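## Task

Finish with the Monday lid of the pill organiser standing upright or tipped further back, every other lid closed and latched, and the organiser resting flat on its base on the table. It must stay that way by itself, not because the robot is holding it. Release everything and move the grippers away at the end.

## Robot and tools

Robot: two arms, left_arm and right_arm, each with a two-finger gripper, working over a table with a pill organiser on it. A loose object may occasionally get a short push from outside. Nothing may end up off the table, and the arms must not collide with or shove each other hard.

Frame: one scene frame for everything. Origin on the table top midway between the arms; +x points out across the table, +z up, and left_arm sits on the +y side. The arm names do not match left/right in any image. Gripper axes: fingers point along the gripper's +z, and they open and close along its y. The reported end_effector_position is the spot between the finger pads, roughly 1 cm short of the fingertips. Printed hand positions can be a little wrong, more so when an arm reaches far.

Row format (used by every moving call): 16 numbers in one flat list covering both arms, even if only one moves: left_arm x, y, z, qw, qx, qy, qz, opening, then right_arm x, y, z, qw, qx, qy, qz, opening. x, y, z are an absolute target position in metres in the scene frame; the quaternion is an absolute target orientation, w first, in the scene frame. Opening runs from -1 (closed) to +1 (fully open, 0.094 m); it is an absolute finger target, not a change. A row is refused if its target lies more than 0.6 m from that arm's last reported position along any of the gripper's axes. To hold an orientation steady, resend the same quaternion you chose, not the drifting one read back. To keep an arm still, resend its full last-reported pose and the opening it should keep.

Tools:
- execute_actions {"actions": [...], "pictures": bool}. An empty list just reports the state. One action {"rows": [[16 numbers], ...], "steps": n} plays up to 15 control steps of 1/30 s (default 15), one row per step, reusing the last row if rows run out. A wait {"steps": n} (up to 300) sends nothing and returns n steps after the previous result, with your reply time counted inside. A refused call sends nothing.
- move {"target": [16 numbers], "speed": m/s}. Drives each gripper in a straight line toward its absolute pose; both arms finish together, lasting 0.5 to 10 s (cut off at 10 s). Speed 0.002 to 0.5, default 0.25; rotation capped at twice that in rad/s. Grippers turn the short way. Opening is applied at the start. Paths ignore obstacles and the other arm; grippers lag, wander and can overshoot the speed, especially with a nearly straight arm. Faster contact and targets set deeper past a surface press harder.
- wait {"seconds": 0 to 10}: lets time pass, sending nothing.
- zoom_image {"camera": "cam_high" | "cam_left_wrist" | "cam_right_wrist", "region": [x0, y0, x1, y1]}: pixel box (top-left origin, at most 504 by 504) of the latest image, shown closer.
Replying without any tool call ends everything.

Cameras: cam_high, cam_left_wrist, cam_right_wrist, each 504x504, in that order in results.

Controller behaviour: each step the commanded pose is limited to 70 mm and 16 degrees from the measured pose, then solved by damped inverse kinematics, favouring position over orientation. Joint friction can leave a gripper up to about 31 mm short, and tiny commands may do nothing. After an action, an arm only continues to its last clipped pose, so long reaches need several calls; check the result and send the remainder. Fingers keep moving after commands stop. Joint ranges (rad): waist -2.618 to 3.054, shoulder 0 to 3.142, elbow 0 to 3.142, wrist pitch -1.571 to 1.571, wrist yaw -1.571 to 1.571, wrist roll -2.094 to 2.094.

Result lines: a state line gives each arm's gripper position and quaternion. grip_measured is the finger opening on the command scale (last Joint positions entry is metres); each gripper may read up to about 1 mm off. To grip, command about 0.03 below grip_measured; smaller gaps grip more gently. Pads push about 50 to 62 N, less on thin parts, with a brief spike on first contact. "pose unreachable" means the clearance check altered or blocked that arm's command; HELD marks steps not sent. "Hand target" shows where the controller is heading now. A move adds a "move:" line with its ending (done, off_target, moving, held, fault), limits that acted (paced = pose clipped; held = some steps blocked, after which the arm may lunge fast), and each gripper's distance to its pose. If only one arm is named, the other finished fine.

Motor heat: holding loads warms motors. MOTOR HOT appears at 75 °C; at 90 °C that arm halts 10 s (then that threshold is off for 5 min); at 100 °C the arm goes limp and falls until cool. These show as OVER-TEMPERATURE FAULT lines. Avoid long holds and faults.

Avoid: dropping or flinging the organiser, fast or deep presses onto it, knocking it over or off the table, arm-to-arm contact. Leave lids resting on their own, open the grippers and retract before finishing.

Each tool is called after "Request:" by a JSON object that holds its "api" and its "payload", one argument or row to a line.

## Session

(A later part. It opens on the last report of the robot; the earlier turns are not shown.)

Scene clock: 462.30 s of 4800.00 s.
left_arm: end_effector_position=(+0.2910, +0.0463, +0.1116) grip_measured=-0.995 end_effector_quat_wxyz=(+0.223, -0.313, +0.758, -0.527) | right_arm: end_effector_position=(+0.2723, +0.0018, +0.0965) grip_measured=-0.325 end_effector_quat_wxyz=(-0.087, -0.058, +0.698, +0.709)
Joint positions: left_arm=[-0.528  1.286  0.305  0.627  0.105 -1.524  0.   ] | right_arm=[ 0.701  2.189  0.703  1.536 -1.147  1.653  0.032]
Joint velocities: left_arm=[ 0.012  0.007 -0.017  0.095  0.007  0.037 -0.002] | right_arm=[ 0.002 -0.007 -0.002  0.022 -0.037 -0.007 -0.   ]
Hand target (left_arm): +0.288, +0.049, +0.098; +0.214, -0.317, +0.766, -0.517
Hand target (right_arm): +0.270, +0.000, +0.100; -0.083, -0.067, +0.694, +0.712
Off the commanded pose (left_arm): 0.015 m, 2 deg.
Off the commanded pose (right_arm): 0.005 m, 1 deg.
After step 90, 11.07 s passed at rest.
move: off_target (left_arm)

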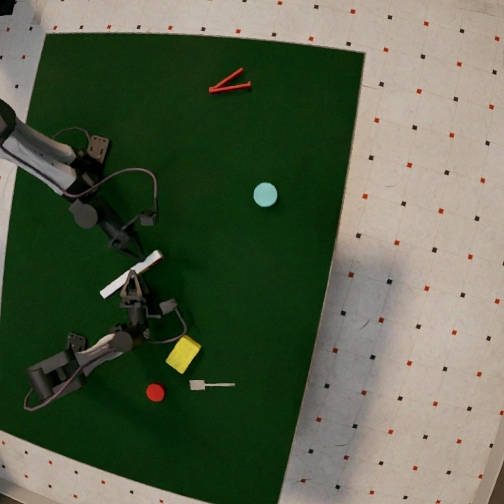

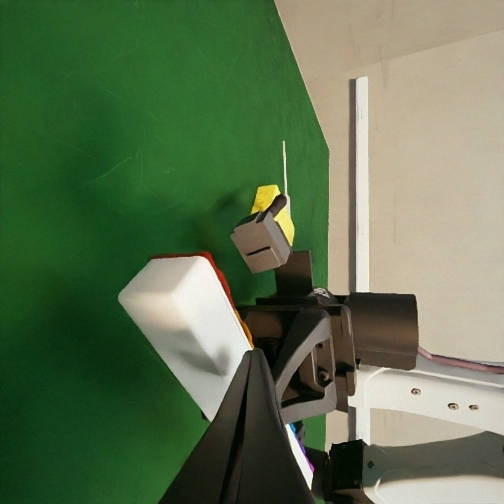

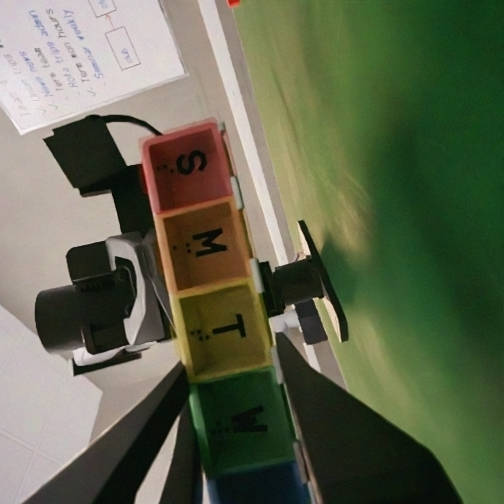

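Request:
{"api": "move", "payload": {
  "target": [0.291,0.046,0.093,0.214,-0.317,0.766,-0.517,-1, 0.27,0.0,0.10,-0.083,-0.067,0.694,0.713,-0.4],
  "speed": 0.03
}}

Request:
{"api": "zoom_image", "payload": {
  "camera": "cam_left_wrist",
  "region": [100,230,340,470]
}}

Scene clock: 467.53 s of 4800.00 s.
left_arm: end_effector_position=(+0.2936, +0.0443, +0.1064) grip_measured=-0.995 end_effector_quat_wxyz=(+0.222, -0.313, +0.759, -0.527) | right_arm: end_effector_position=(+0.2723, +0.0018, +0.0965) grip_measured=-0.325 end_effector_quat_wxyz=(-0.087, -0.058, +0.698, +0.709)
Joint positions: left_arm=[-0.528  1.329  0.305  0.668  0.105 -1.524  0.   ] | right_arm=[ 0.701  2.189  0.703  1.536 -1.147  1.653  0.032]
Joint velocities: left_arm=[-0.012 -0.007  0.007  0.066  0.007 -0.037  0.002] | right_arm=[-0.017  0.022 -0.002  0.007  0.037 -0.051  0.   ]
Hand target (left_arm): +0.291, +0.046, +0.094; +0.214, -0.317, +0.766, -0.517
Hand target (right_arm): +0.270, +0.000, +0.100; -0.083, -0.067, +0.694, +0.712
Off the commanded pose (left_arm): 0.014 m, 2 deg.
Off the commanded pose (right_arm): 0.005 m, 1 deg.
After step 90, 1.33 s passed at rest.
move: off_target (left_arm)

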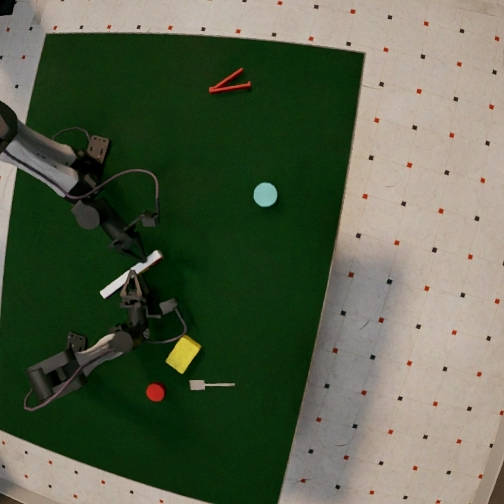

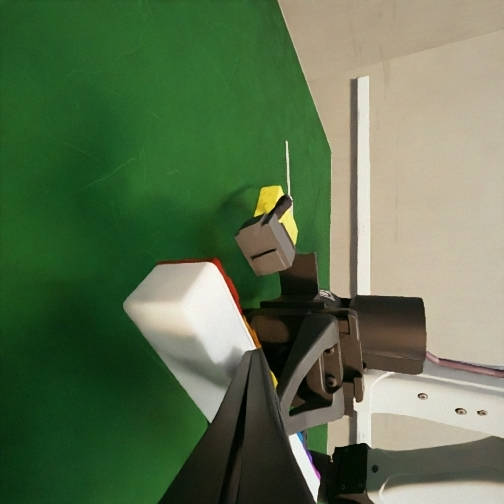

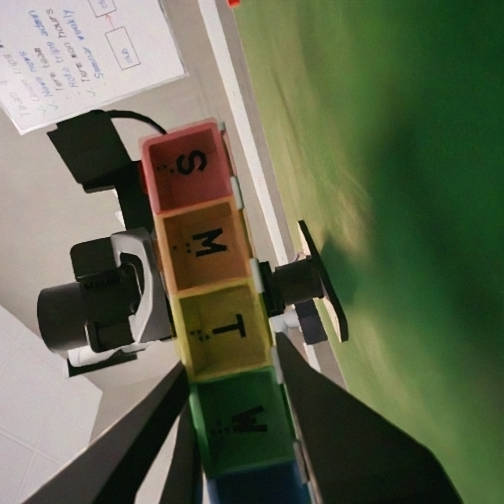

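Region (100, 230, 340, 470) of cam_left_wrist's 504x504 image, scaled by 2.100, with more detail than that image has.

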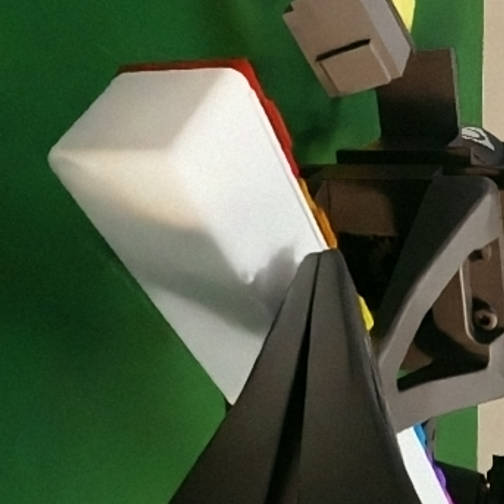

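Request:
{"api": "move", "payload": {
  "target": [0.302,0.035,0.092,0.214,-0.317,0.766,-0.517,-1, 0.27,0.0,0.10,-0.083,-0.067,0.694,0.713,-0.4],
  "speed": 0.03
}}

Request:
{"api": "zoom_image", "payload": {
  "camera": "cam_left_wrist",
  "region": [100,230,340,470]
}}

Request:
{"api": "zoom_image", "payload": {
  "camera": "cam_right_wrist",
  "region": [40,140,280,380]
}}

Scene clock: 476.07 s of 4800.00 s.
left_arm: end_effector_position=(+0.3012, +0.0383, +0.1018) grip_measured=-0.995 end_effector_quat_wxyz=(+0.223, -0.313, +0.758, -0.527) | right_arm: end_effector_position=(+0.2724, +0.0019, +0.0960) grip_measured=-0.325 end_effector_quat_wxyz=(-0.087, -0.057, +0.698, +0.708)
Joint positions: left_arm=[-0.528  1.401  0.327  0.72   0.105 -1.524  0.   ] | right_arm=[ 0.701  2.189  0.703  1.532 -1.147  1.653  0.032]
Joint velocities: left_arm=[-0.002 -0.002 -0.007 -0.081 -0.051  0.022 -0.001] | right_arm=[ 0.022 -0.017 -0.002 -0.022 -0.022  0.007 -0.001]
Hand target (left_arm): +0.301, +0.036, +0.092; +0.214, -0.317, +0.766, -0.517
Hand target (right_arm): +0.270, +0.000, +0.100; -0.083, -0.067, +0.694, +0.712
Off the commanded pose (left_arm): 0.010 m, 2 deg.
Off the commanded pose (right_arm): 0.005 m, 1 deg.
After step 90, 4.63 s passed at rest.
move: done

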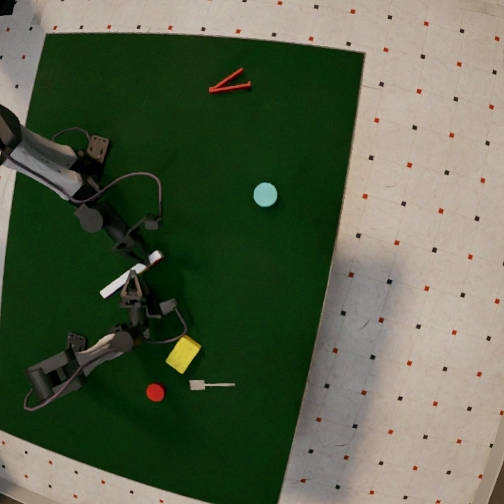

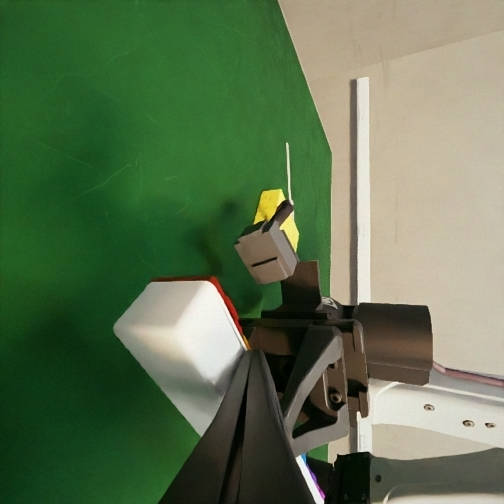

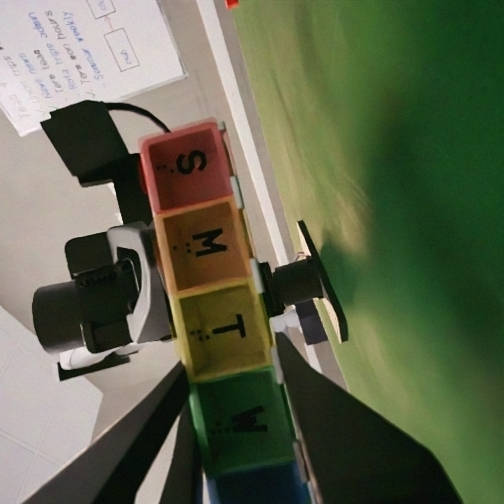

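Region (100, 230, 340, 470) of cam_left_wrist's 504x504 image, scaled by 2.100, with more detail than that image has.

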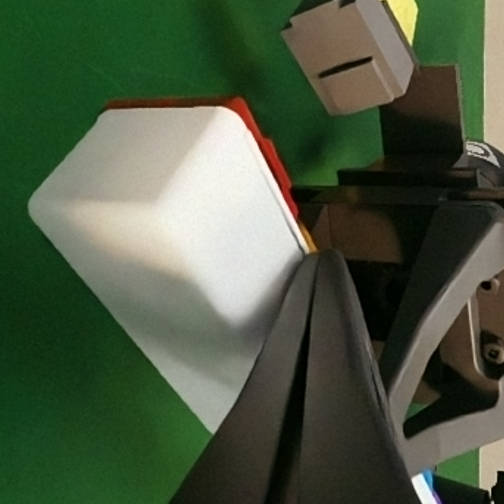

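Region (40, 140, 280, 380) of cam_right_wrist's 504x504 image, scaled by 2.100, with more detail than that image has.

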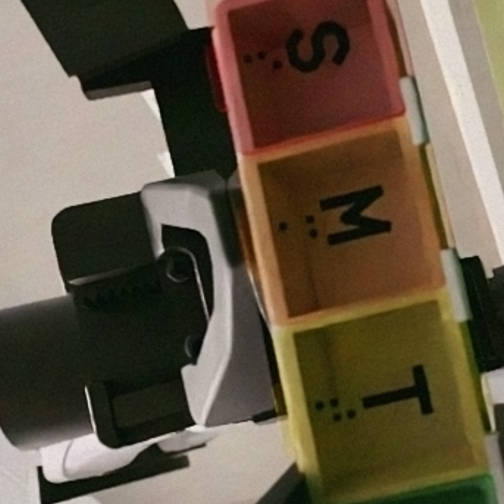

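Request:
{"api": "move", "payload": {
  "target": [0.314,0.023,0.094,0.214,-0.317,0.766,-0.517,-1, 0.27,0.0,0.10,-0.083,-0.067,0.694,0.713,-0.4],
  "speed": 0.04
}}

Request:
{"api": "zoom_image", "payload": {
  "camera": "cam_right_wrist",
  "region": [40,140,280,380]
}}

Scene clock: 480.93 s of 4800.00 s.
left_arm: end_effector_position=(+0.3151, +0.0320, +0.1021) grip_measured=-0.995 end_effector_quat_wxyz=(+0.230, -0.319, +0.757, -0.522) | right_arm: end_effector_position=(+0.2844, -0.0017, +0.0958) grip_measured=-0.325 end_effector_quat_wxyz=(-0.071, -0.039, +0.699, +0.710)
Joint positions: left_arm=[-0.528  1.462  0.382  0.721  0.083 -1.524  0.   ] | right_arm=[ 0.682  2.189  0.703  1.529 -1.117  1.653  0.032]
Joint velocities: left_arm=[-0.002  0.022 -0.002 -0.037 -0.066  0.037  0.001] | right_arm=[-0.012 -0.007  0.002  0.095 -0.022  0.007  0.001]
Hand target (left_arm): +0.314, +0.024, +0.095; +0.214, -0.317, +0.766, -0.517
Hand target (right_arm): +0.270, -0.000, +0.100; -0.083, -0.067, +0.694, +0.712
Off the commanded pose (left_arm): 0.012 m, 2 deg.
Off the commanded pose (right_arm): 0.015 m, 4 deg.
After step 90, 1.07 s passed at rest.
move: off_target (left_arm, right_arm)

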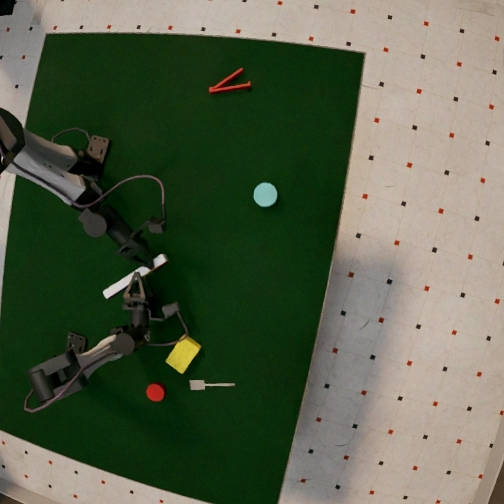

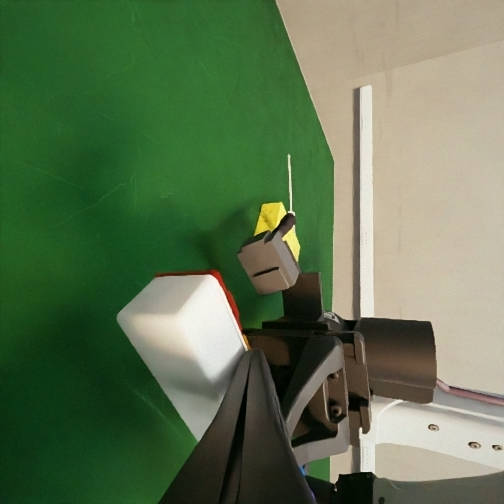

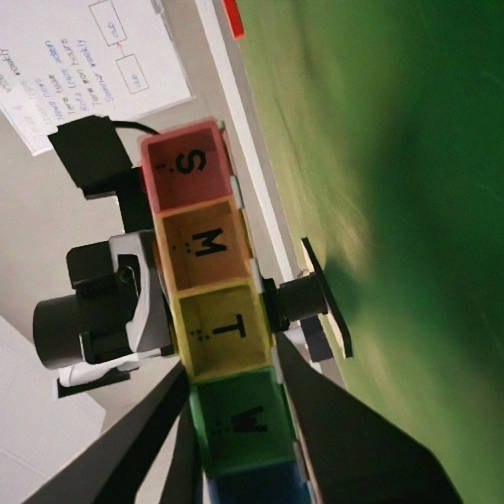

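Region (40, 140, 280, 380) of cam_right_wrist's 504x504 image, scaled by 2.100, with more detail than that image has.

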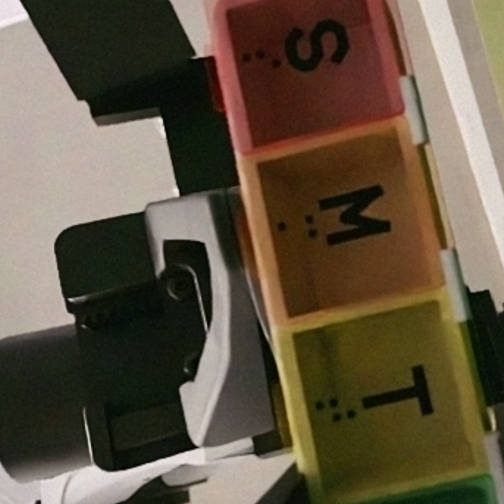

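Request:
{"api": "move", "payload": {
  "target": [0.314,0.023,0.094,0.214,-0.317,0.766,-0.517,-1, 0.256,0.014,0.10,-0.083,-0.067,0.694,0.713,-0.4],
  "speed": 0.04
}}

Request:
{"api": "zoom_image", "payload": {
  "camera": "cam_left_wrist",
  "region": [100,230,340,470]
}}

Request:
{"api": "zoom_image", "payload": {
  "camera": "cam_right_wrist",
  "region": [40,140,280,380]
}}

Scene clock: 492.93 s of 4800.00 s.
left_arm: end_effector_position=(+0.3176, +0.0363, +0.0994) grip_measured=-0.995 end_effector_quat_wxyz=(+0.238, -0.328, +0.757, -0.513) | right_arm: end_effector_position=(+0.2858, +0.0060, +0.0937) grip_measured=-0.325 end_effector_quat_wxyz=(-0.057, -0.017, +0.701, +0.710)
Joint positions: left_arm=[-0.528  1.462  0.382  0.709  0.055 -1.524  0.   ] | right_arm=[ 0.711  2.189  0.693  1.527 -1.036  1.653  0.032]
Joint velocities: left_arm=[ 0.027 -0.007 -0.007 -0.11  -0.022 -0.037 -0.   ] | right_arm=[-0.017 -0.012  0.002 -0.037  0.066  0.007 -0.001]
Hand target (left_arm): +0.313, +0.024, +0.094; +0.214, -0.317, +0.766, -0.517
Hand target (right_arm): +0.257, +0.014, +0.099; -0.083, -0.066, +0.693, +0.713
Off the commanded pose (left_arm): 0.015 m, 3 deg.
Off the commanded pose (right_arm): 0.031 m, 7 deg.
After step 90, 7.93 s passed at rest.
move: off_target (left_arm, right_arm)

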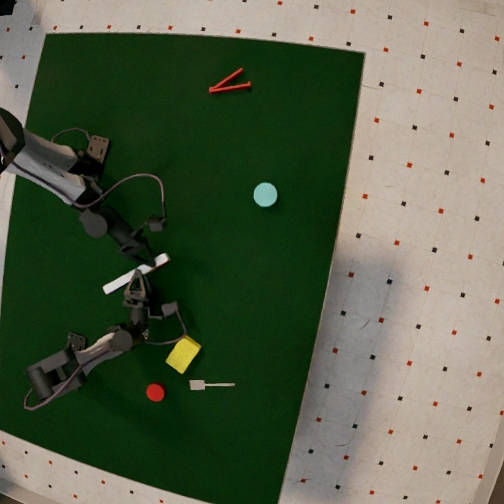

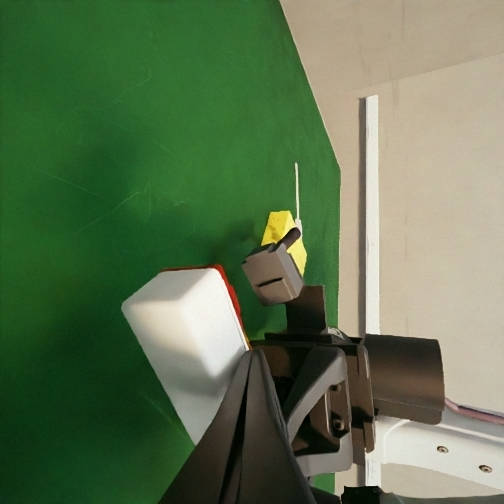

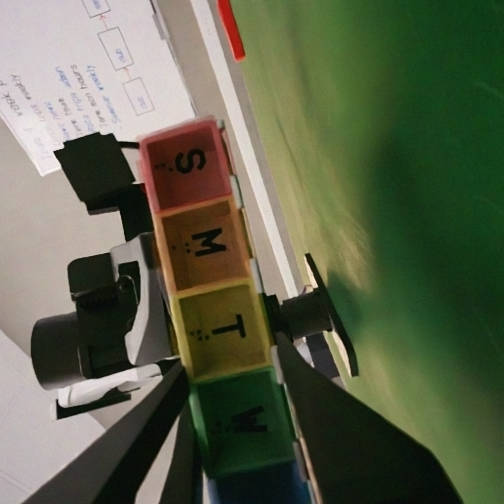

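Region (100, 230, 340, 470) of cam_left_wrist's 504x504 image, scaled by 2.100, with more detail than that image has.

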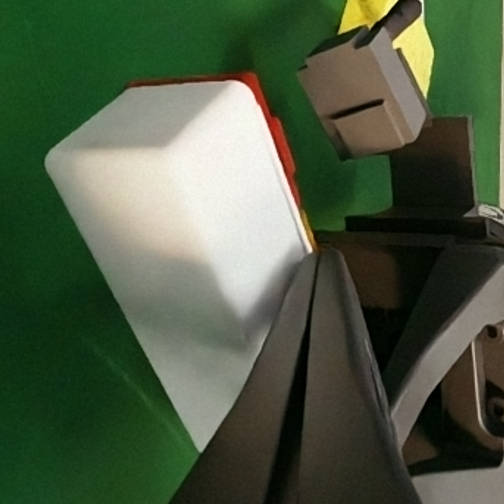

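Region (40, 140, 280, 380) of cam_right_wrist's 504x504 image, scaled by 2.100, with more detail than that image has.

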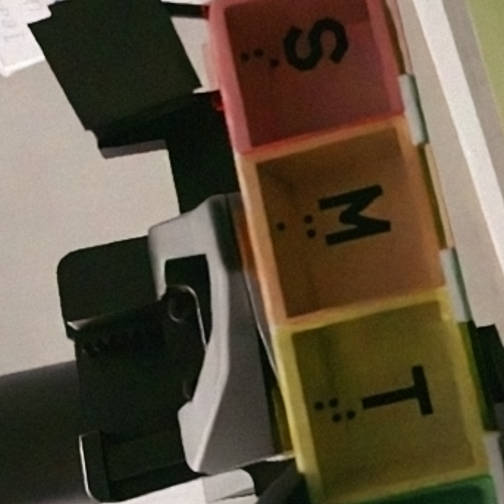

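Request:
{"api": "move", "payload": {
  "target": [0.27,0.068,0.13,0.214,-0.317,0.766,-0.517,-1, 0.27,0.0,0.10,-0.083,-0.067,0.694,0.713,-0.4],
  "speed": 0.08
}}

Request:
{"api": "move", "payload": {
  "target": [0.275,0.063,0.135,0.427,0.340,0.820,-0.177,-1, 0.27,0.0,0.10,-0.083,-0.067,0.694,0.713,-0.4],
  "speed": 0.3
}}

Scene clock: 564.17 s of 4800.00 s.
left_arm: end_effector_position=(+0.2742, +0.0611, +0.1362) grip_measured=-0.995 end_effector_quat_wxyz=(+0.218, -0.314, +0.760, -0.526) | right_arm: end_effector_position=(+0.2679, +0.0024, +0.0938) grip_measured=-0.325 end_effector_quat_wxyz=(-0.093, -0.056, +0.700, +0.706)
Joint positions: left_arm=[-0.516  1.048  0.315  0.37   0.122 -1.524  0.   ] | right_arm=[ 0.709  2.189  0.693  1.531 -1.146  1.653  0.032]
Joint velocities: left_arm=[-0.007 -0.002  0.002  0.007  0.037  0.022  0.001] | right_arm=[-0.012 -0.007 -0.002 -0.022  0.007  0.051  0.   ]
Hand target (left_arm): +0.270, +0.067, +0.129; +0.214, -0.317, +0.766, -0.517
Hand target (right_arm): +0.270, +0.000, +0.099; -0.083, -0.067, +0.694, +0.712
Off the commanded pose (left_arm): 0.010 m, 1 deg.
Off the commanded pose (right_arm): 0.007 m, 2 deg.
After step 90, 66.73 s passed at rest.
move: done

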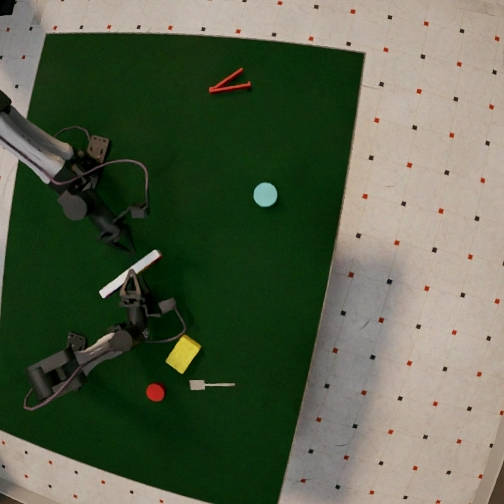

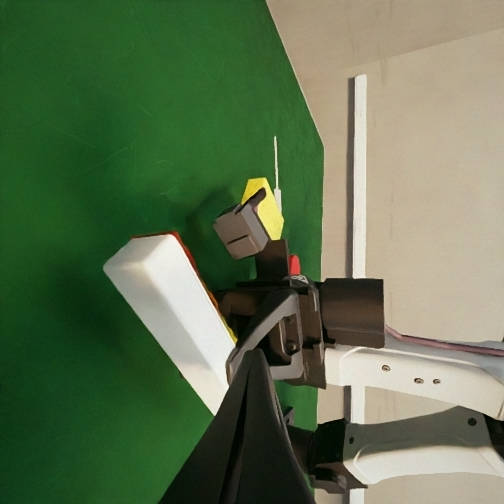

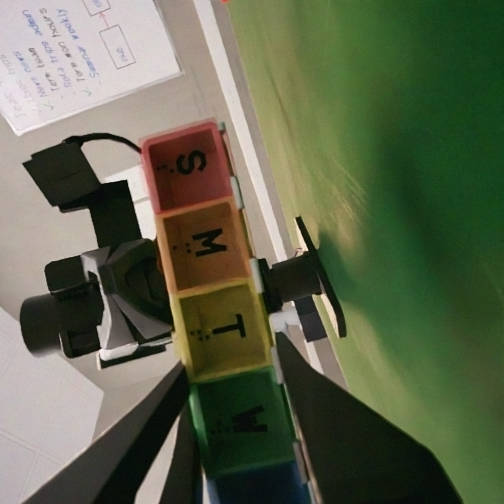

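Scene clock: 567.40 s of 4800.00 s.
left_arm: end_effector_position=(+0.2752, +0.0657, +0.1428) grip_measured=-0.995 end_effector_quat_wxyz=(+0.442, +0.330, +0.813, -0.186) | right_arm: end_effector_position=(+0.2677, +0.0024, +0.0943) grip_measured=-0.325 end_effector_quat_wxyz=(-0.093, -0.058, +0.699, +0.707)
Joint positions: left_arm=[-0.506  1.048  0.542 -0.07   0.116  0.062  0.   ] | right_arm=[ 0.709  2.189  0.693  1.534 -1.147  1.653  0.032]
Joint velocities: left_arm=[-0.017  0.012  0.007 -0.022 -0.037  0.007 -0.   ] | right_arm=[ 0.017  0.002 -0.007  0.037 -0.051 -0.022  0.001]
Hand target (left_arm): +0.274, +0.064, +0.136; +0.426, +0.339, +0.819, -0.178
Hand target (right_arm): +0.270, -0.000, +0.100; -0.083, -0.067, +0.694, +0.712
Off the commanded pose (left_arm): 0.008 m, 2 deg.
Off the commanded pose (right_arm): 0.007 m, 2 deg.
move: done

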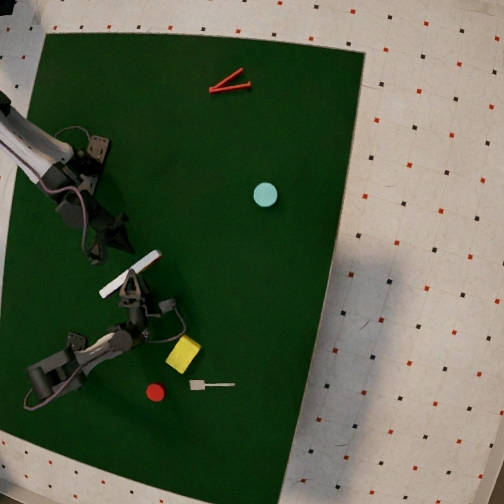

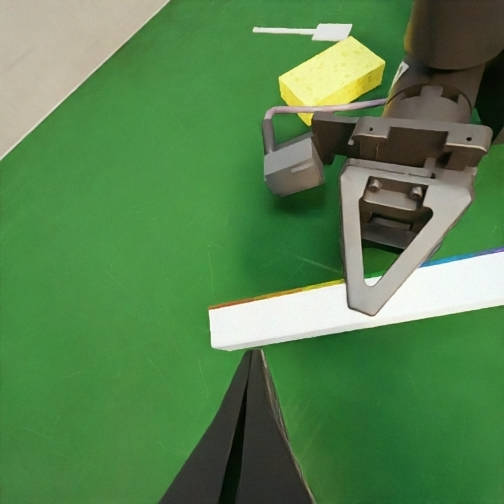

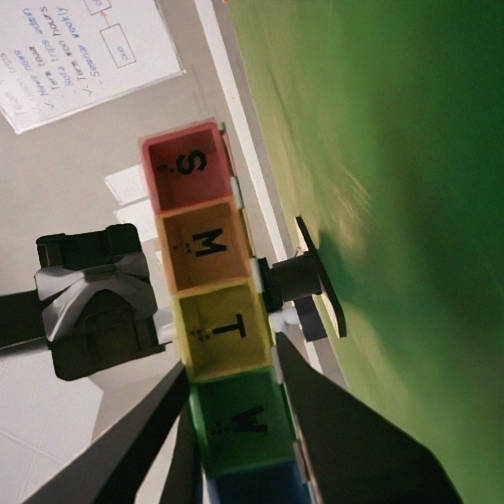

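Request:
{"api": "zoom_image", "payload": {
  "camera": "cam_left_wrist",
  "region": [180,230,420,400]
}}

Region (180, 230, 420, 400) of cam_left_wrist's 504x504 image, scaled by 2.100, with more detail than that image has; it fills the top 357 rows of this view, and the rest is white.

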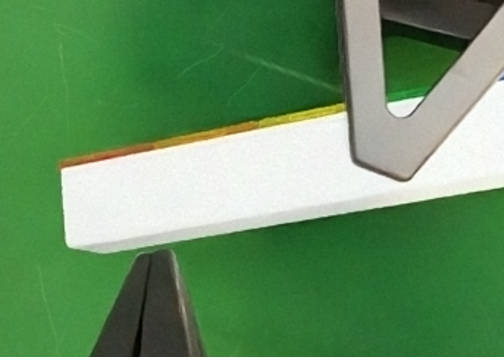

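Request:
{"api": "move", "payload": {
  "target": [0.278,0.043,0.116,0.427,0.340,0.820,-0.177,-1, 0.27,0.0,0.10,-0.083,-0.067,0.694,0.713,-0.4],
  "speed": 0.05
}}

Request:
{"api": "zoom_image", "payload": {
  "camera": "cam_left_wrist",
  "region": [150,200,390,400]
}}

Scene clock: 590.07 s of 4800.00 s.
left_arm: end_effector_position=(+0.2789, +0.0457, +0.1249) grip_measured=-0.995 end_effector_quat_wxyz=(+0.435, +0.339, +0.815, -0.179) | right_arm: end_effector_position=(+0.2677, +0.0024, +0.0943) grip_measured=-0.325 end_effector_quat_wxyz=(-0.092, -0.058, +0.699, +0.707)
Joint positions: left_arm=[-0.572  1.164  0.542  0.029  0.06   0.044  0.   ] | right_arm=[ 0.709  2.189  0.693  1.534 -1.147  1.653  0.032]
Joint velocities: left_arm=[0.002 0.002 0.002 0.007 0.007 0.022 0.001] | right_arm=[ 0.017 -0.007 -0.017  0.066  0.022  0.037  0.001]
Hand target (left_arm): +0.278, +0.044, +0.116; +0.426, +0.340, +0.819, -0.176
Hand target (right_arm): +0.270, -0.000, +0.100; -0.083, -0.067, +0.694, +0.712
Off the commanded pose (left_arm): 0.009 m, 1 deg.
Off the commanded pose (right_arm): 0.007 m, 2 deg.
After step 90, 18.50 s passed at rest.
move: done

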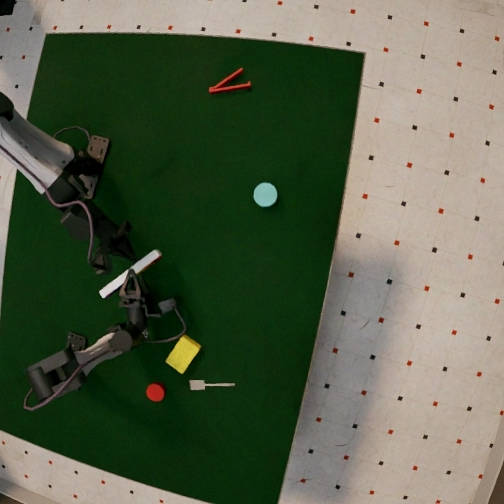

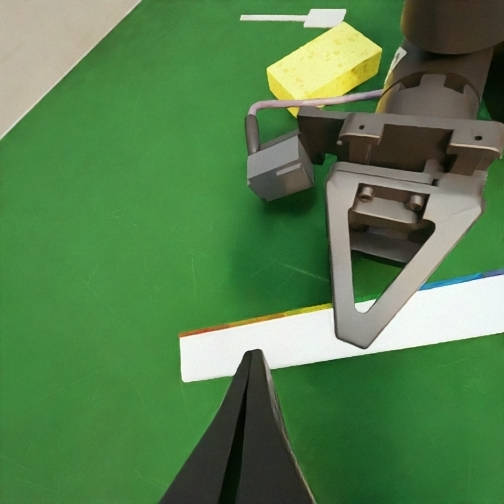

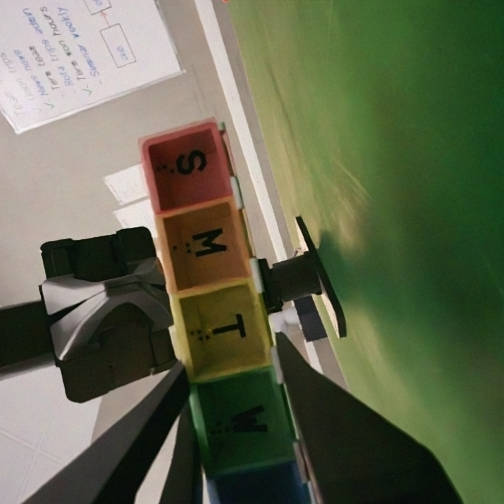

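Region (150, 200, 390, 400) of cam_left_wrist's 504x504 image, scaled by 2.100, with more detail than that image has.

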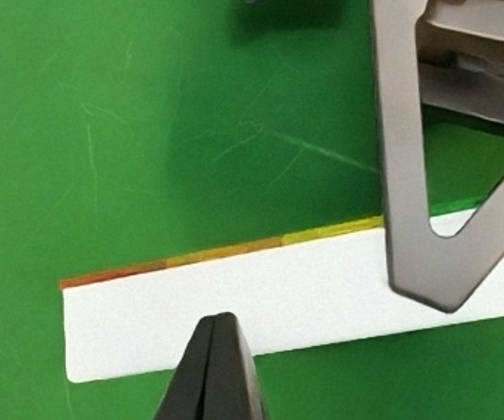

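Request:
{"api": "move", "payload": {
  "target": [0.283,0.039,0.101,0.427,0.340,0.820,-0.177,-1, 0.27,0.0,0.10,-0.083,-0.067,0.694,0.713,-0.4],
  "speed": 0.03
}}

Request:
{"api": "zoom_image", "payload": {
  "camera": "cam_left_wrist",
  "region": [150,200,390,400]
}}

Request:
{"api": "zoom_image", "payload": {
  "camera": "cam_right_wrist",
  "region": [40,140,280,380]
}}

Scene clock: 600.47 s of 4800.00 s.
left_arm: end_effector_position=(+0.2884, +0.0377, +0.1216) grip_measured=-0.995 end_effector_quat_wxyz=(+0.445, +0.337, +0.809, -0.182) | right_arm: end_effector_position=(+0.2677, +0.0024, +0.0943) grip_measured=-0.325 end_effector_quat_wxyz=(-0.093, -0.058, +0.699, +0.707)
Joint positions: left_arm=[-0.572  1.227  0.542  0.117  0.059  0.043  0.   ] | right_arm=[ 0.709  2.189  0.693  1.534 -1.147  1.653  0.032]
Joint velocities: left_arm=[-0.007 -0.007  0.002  0.022 -0.022 -0.066 -0.001] | right_arm=[-0.012  0.002  0.007 -0.095 -0.037  0.007 -0.001]
Hand target (left_arm): +0.282, +0.040, +0.102; +0.427, +0.340, +0.819, -0.177
Hand target (right_arm): +0.270, -0.000, +0.100; -0.083, -0.067, +0.694, +0.712
Off the commanded pose (left_arm): 0.021 m, 3 deg.
Off the commanded pose (right_arm): 0.007 m, 2 deg.
After step 90, 6.30 s passed at rest.
move: off_target (left_arm)

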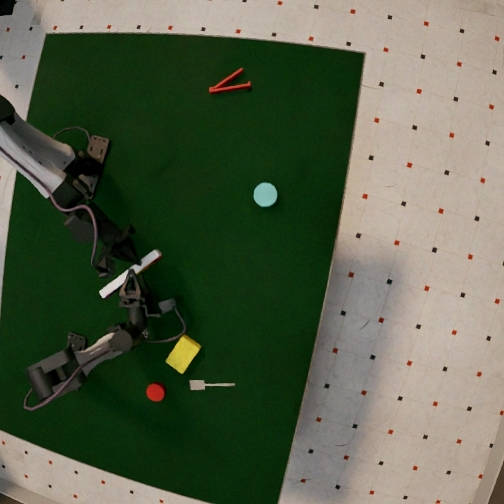

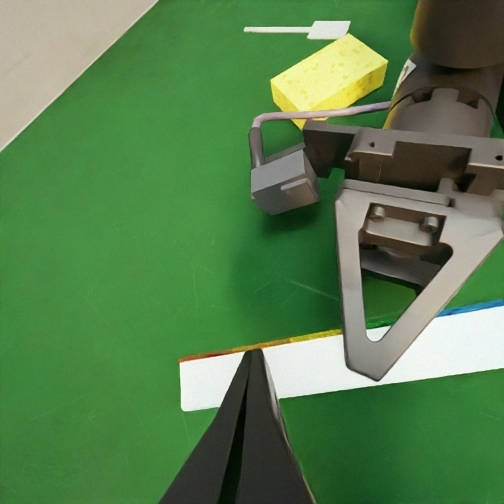

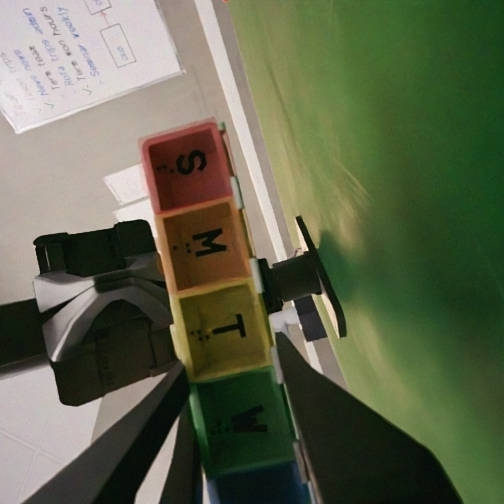

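Region (150, 200, 390, 400) of cam_left_wrist's 504x504 image, scaled by 2.100, with more detail than that image has.

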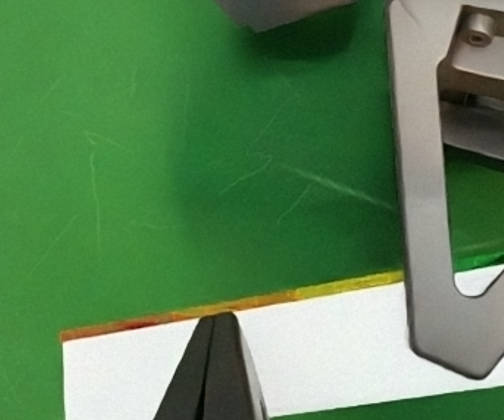

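Region (40, 140, 280, 380) of cam_right_wrist's 504x504 image, scaled by 2.100, with more detail than that image has.

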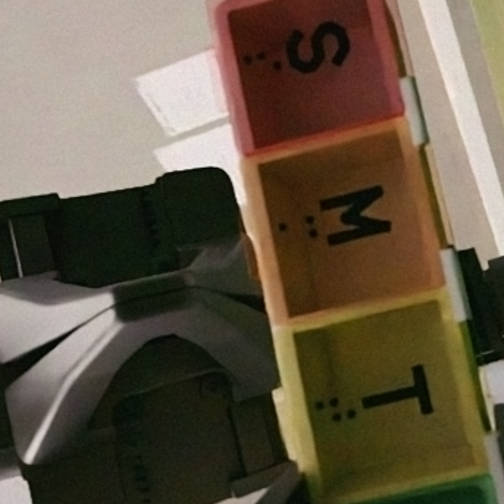

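Request:
{"api": "move", "payload": {
  "target": [0.274,0.047,0.096,0.427,0.340,0.820,-0.177,-1, 0.27,0.0,0.10,-0.083,-0.067,0.694,0.713,-0.4],
  "speed": 0.03
}}

Request:
{"api": "zoom_image", "payload": {
  "camera": "cam_left_wrist",
  "region": [150,200,390,400]
}}

Scene clock: 609.33 s of 4800.00 s.
left_arm: end_effector_position=(+0.2814, +0.0438, +0.1046) grip_measured=-0.995 end_effector_quat_wxyz=(+0.435, +0.338, +0.815, -0.179) | right_arm: end_effector_position=(+0.2677, +0.0024, +0.0943) grip_measured=-0.325 end_effector_quat_wxyz=(-0.093, -0.058, +0.699, +0.707)
Joint positions: left_arm=[-0.572  1.227  0.489  0.146  0.059  0.043  0.   ] | right_arm=[ 0.709  2.189  0.693  1.534 -1.147  1.653  0.032]
Joint velocities: left_arm=[-0.002  0.017  0.002 -0.051 -0.022 -0.022  0.   ] | right_arm=[-0.007 -0.017 -0.012  0.007  0.007 -0.081 -0.001]
Hand target (left_arm): +0.274, +0.047, +0.096; +0.427, +0.340, +0.819, -0.177
Hand target (right_arm): +0.270, -0.000, +0.100; -0.083, -0.067, +0.694, +0.712
Off the commanded pose (left_arm): 0.012 m, 1 deg.
Off the commanded pose (right_arm): 0.007 m, 2 deg.
After step 90, 4.57 s passed at rest.
move: off_target (left_arm)

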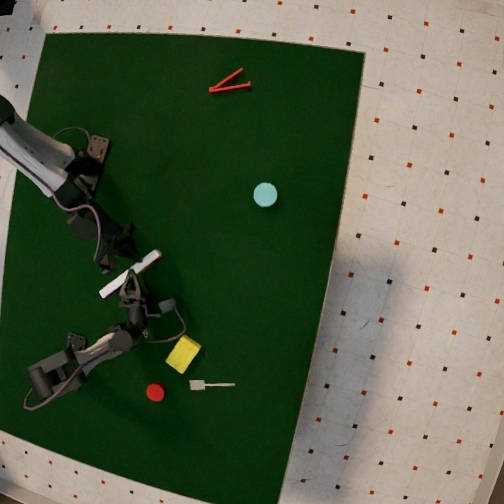

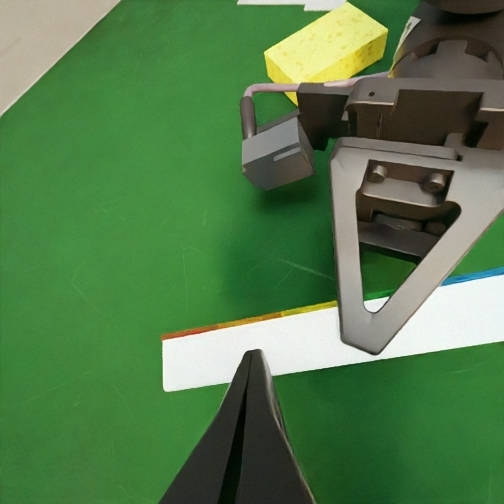

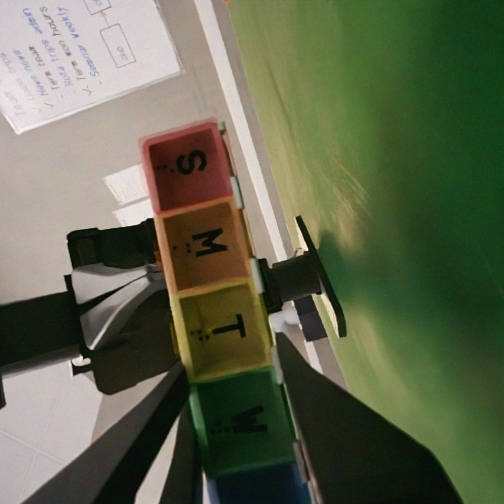

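Region (150, 200, 390, 400) of cam_left_wrist's 504x504 image, scaled by 2.100, with more detail than that image has.

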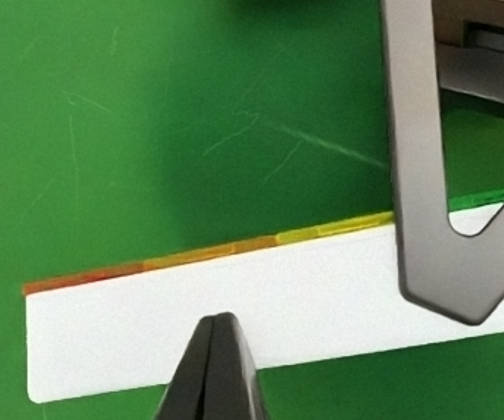

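Request:
{"api": "move", "payload": {
  "target": [0.283,0.039,0.090,0.427,0.340,0.820,-0.177,-1, 0.27,0.0,0.10,-0.083,-0.067,0.694,0.713,-0.4],
  "speed": 0.03
}}

Request:
{"api": "zoom_image", "payload": {
  "camera": "cam_left_wrist",
  "region": [150,200,390,400]
}}

Scene clock: 617.37 s of 4800.00 s.
left_arm: end_effector_position=(+0.2862, +0.0398, +0.1045) grip_measured=-0.995 end_effector_quat_wxyz=(+0.443, +0.337, +0.811, -0.182) | right_arm: end_effector_position=(+0.2685, +0.0019, +0.0941) grip_measured=-0.325 end_effector_quat_wxyz=(-0.092, -0.057, +0.699, +0.706)
Joint positions: left_arm=[-0.572  1.257  0.489  0.195  0.059  0.043  0.   ] | right_arm=[ 0.707  2.189  0.693  1.533 -1.147  1.653  0.032]
Joint velocities: left_arm=[-0.012  0.007  0.002  0.022 -0.095  0.007 -0.   ] | right_arm=[-0.012  0.007  0.002 -0.007 -0.007 -0.007 -0.001]
Hand target (left_arm): +0.283, +0.040, +0.091; +0.427, +0.340, +0.819, -0.177
Hand target (right_arm): +0.270, -0.000, +0.100; -0.083, -0.067, +0.694, +0.712
Off the commanded pose (left_arm): 0.015 m, 2 deg.
Off the commanded pose (right_arm): 0.006 m, 2 deg.
After step 90, 4.27 s passed at rest.
move: off_target (left_arm)

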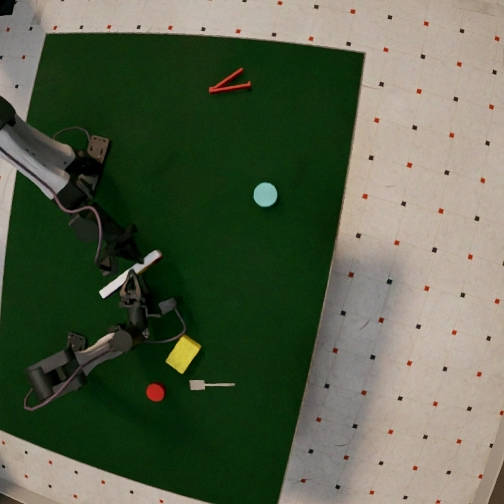

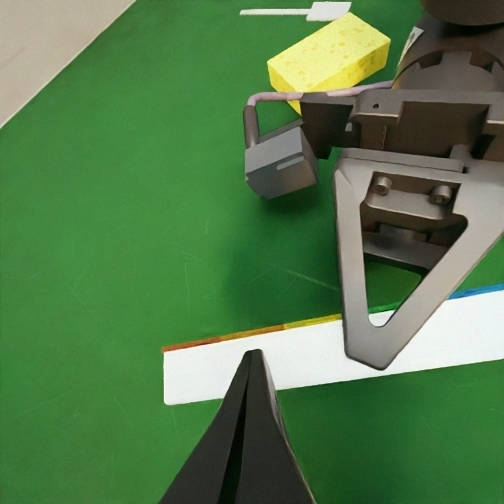

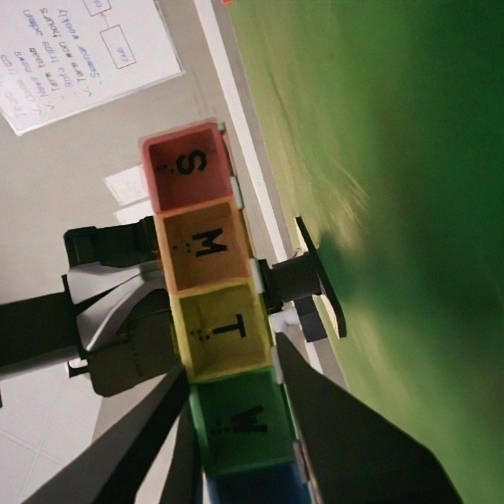

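Region (150, 200, 390, 400) of cam_left_wrist's 504x504 image, scaled by 2.100, with more detail than that image has.

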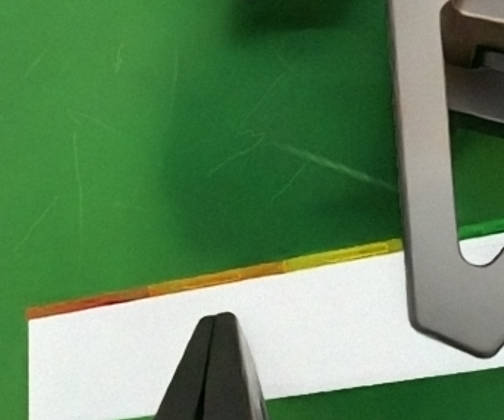

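Request:
{"api": "move", "payload": {
  "target": [0.292,0.030,0.088,0.427,0.340,0.820,-0.177,-1, 0.27,0.0,0.10,-0.083,-0.067,0.694,0.713,-0.4],
  "speed": 0.03
}}

Request:
{"api": "zoom_image", "payload": {
  "camera": "cam_left_wrist",
  "region": [150,200,390,400]
}}

Scene clock: 629.57 s of 4800.00 s.
left_arm: end_effector_position=(+0.2948, +0.0328, +0.1024) grip_measured=-0.995 end_effector_quat_wxyz=(+0.448, +0.335, +0.809, -0.183) | right_arm: end_effector_position=(+0.2688, +0.0017, +0.0931) grip_measured=-0.325 end_effector_quat_wxyz=(-0.094, -0.054, +0.701, +0.705)
Joint positions: left_arm=[-0.572  1.316  0.508  0.246  0.057  0.041  0.   ] | right_arm=[ 0.706  2.189  0.693  1.526 -1.147  1.653  0.032]
Joint velocities: left_arm=[-0.017 -0.002 -0.007 -0.022  0.007 -0.007  0.001] | right_arm=[ 0.007  0.002 -0.007 -0.022 -0.022 -0.007  0.001]
Hand target (left_arm): +0.291, +0.031, +0.089; +0.427, +0.340, +0.819, -0.177
Hand target (right_arm): +0.270, -0.000, +0.100; -0.083, -0.067, +0.694, +0.712
Off the commanded pose (left_arm): 0.015 m, 3 deg.
Off the commanded pose (right_arm): 0.007 m, 2 deg.
After step 90, 8.27 s passed at rest.
move: off_target (left_arm)

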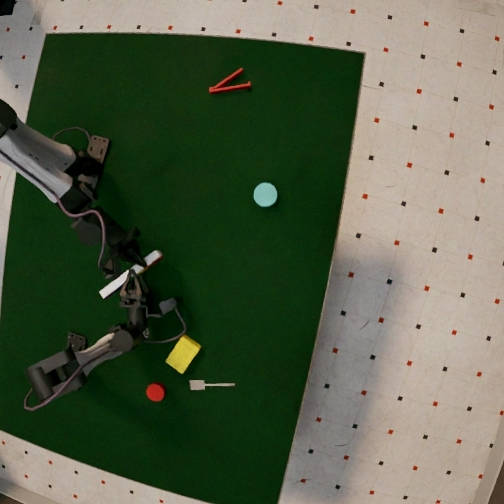

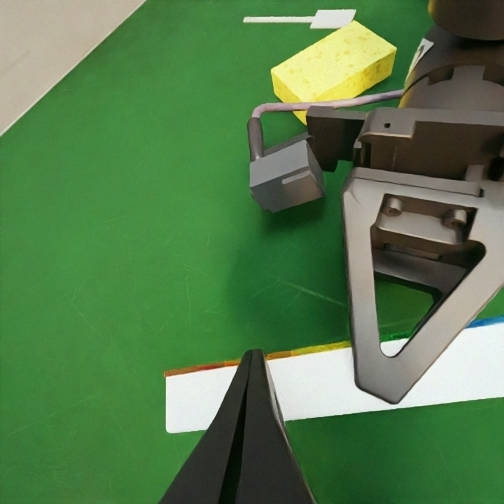

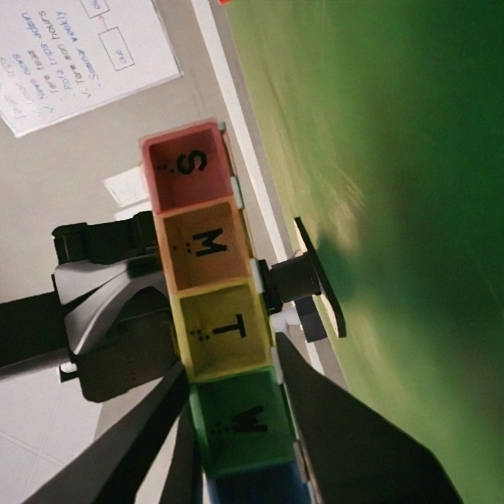

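Region (150, 200, 390, 400) of cam_left_wrist's 504x504 image, scaled by 2.100, with more detail than that image has.

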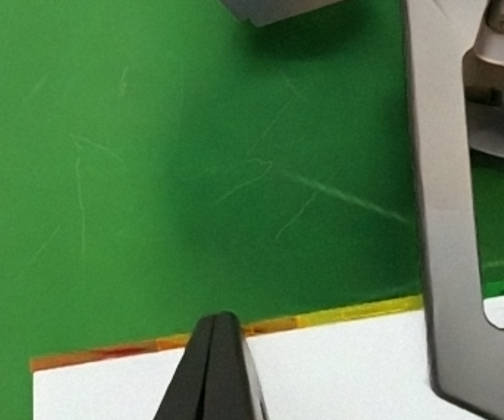

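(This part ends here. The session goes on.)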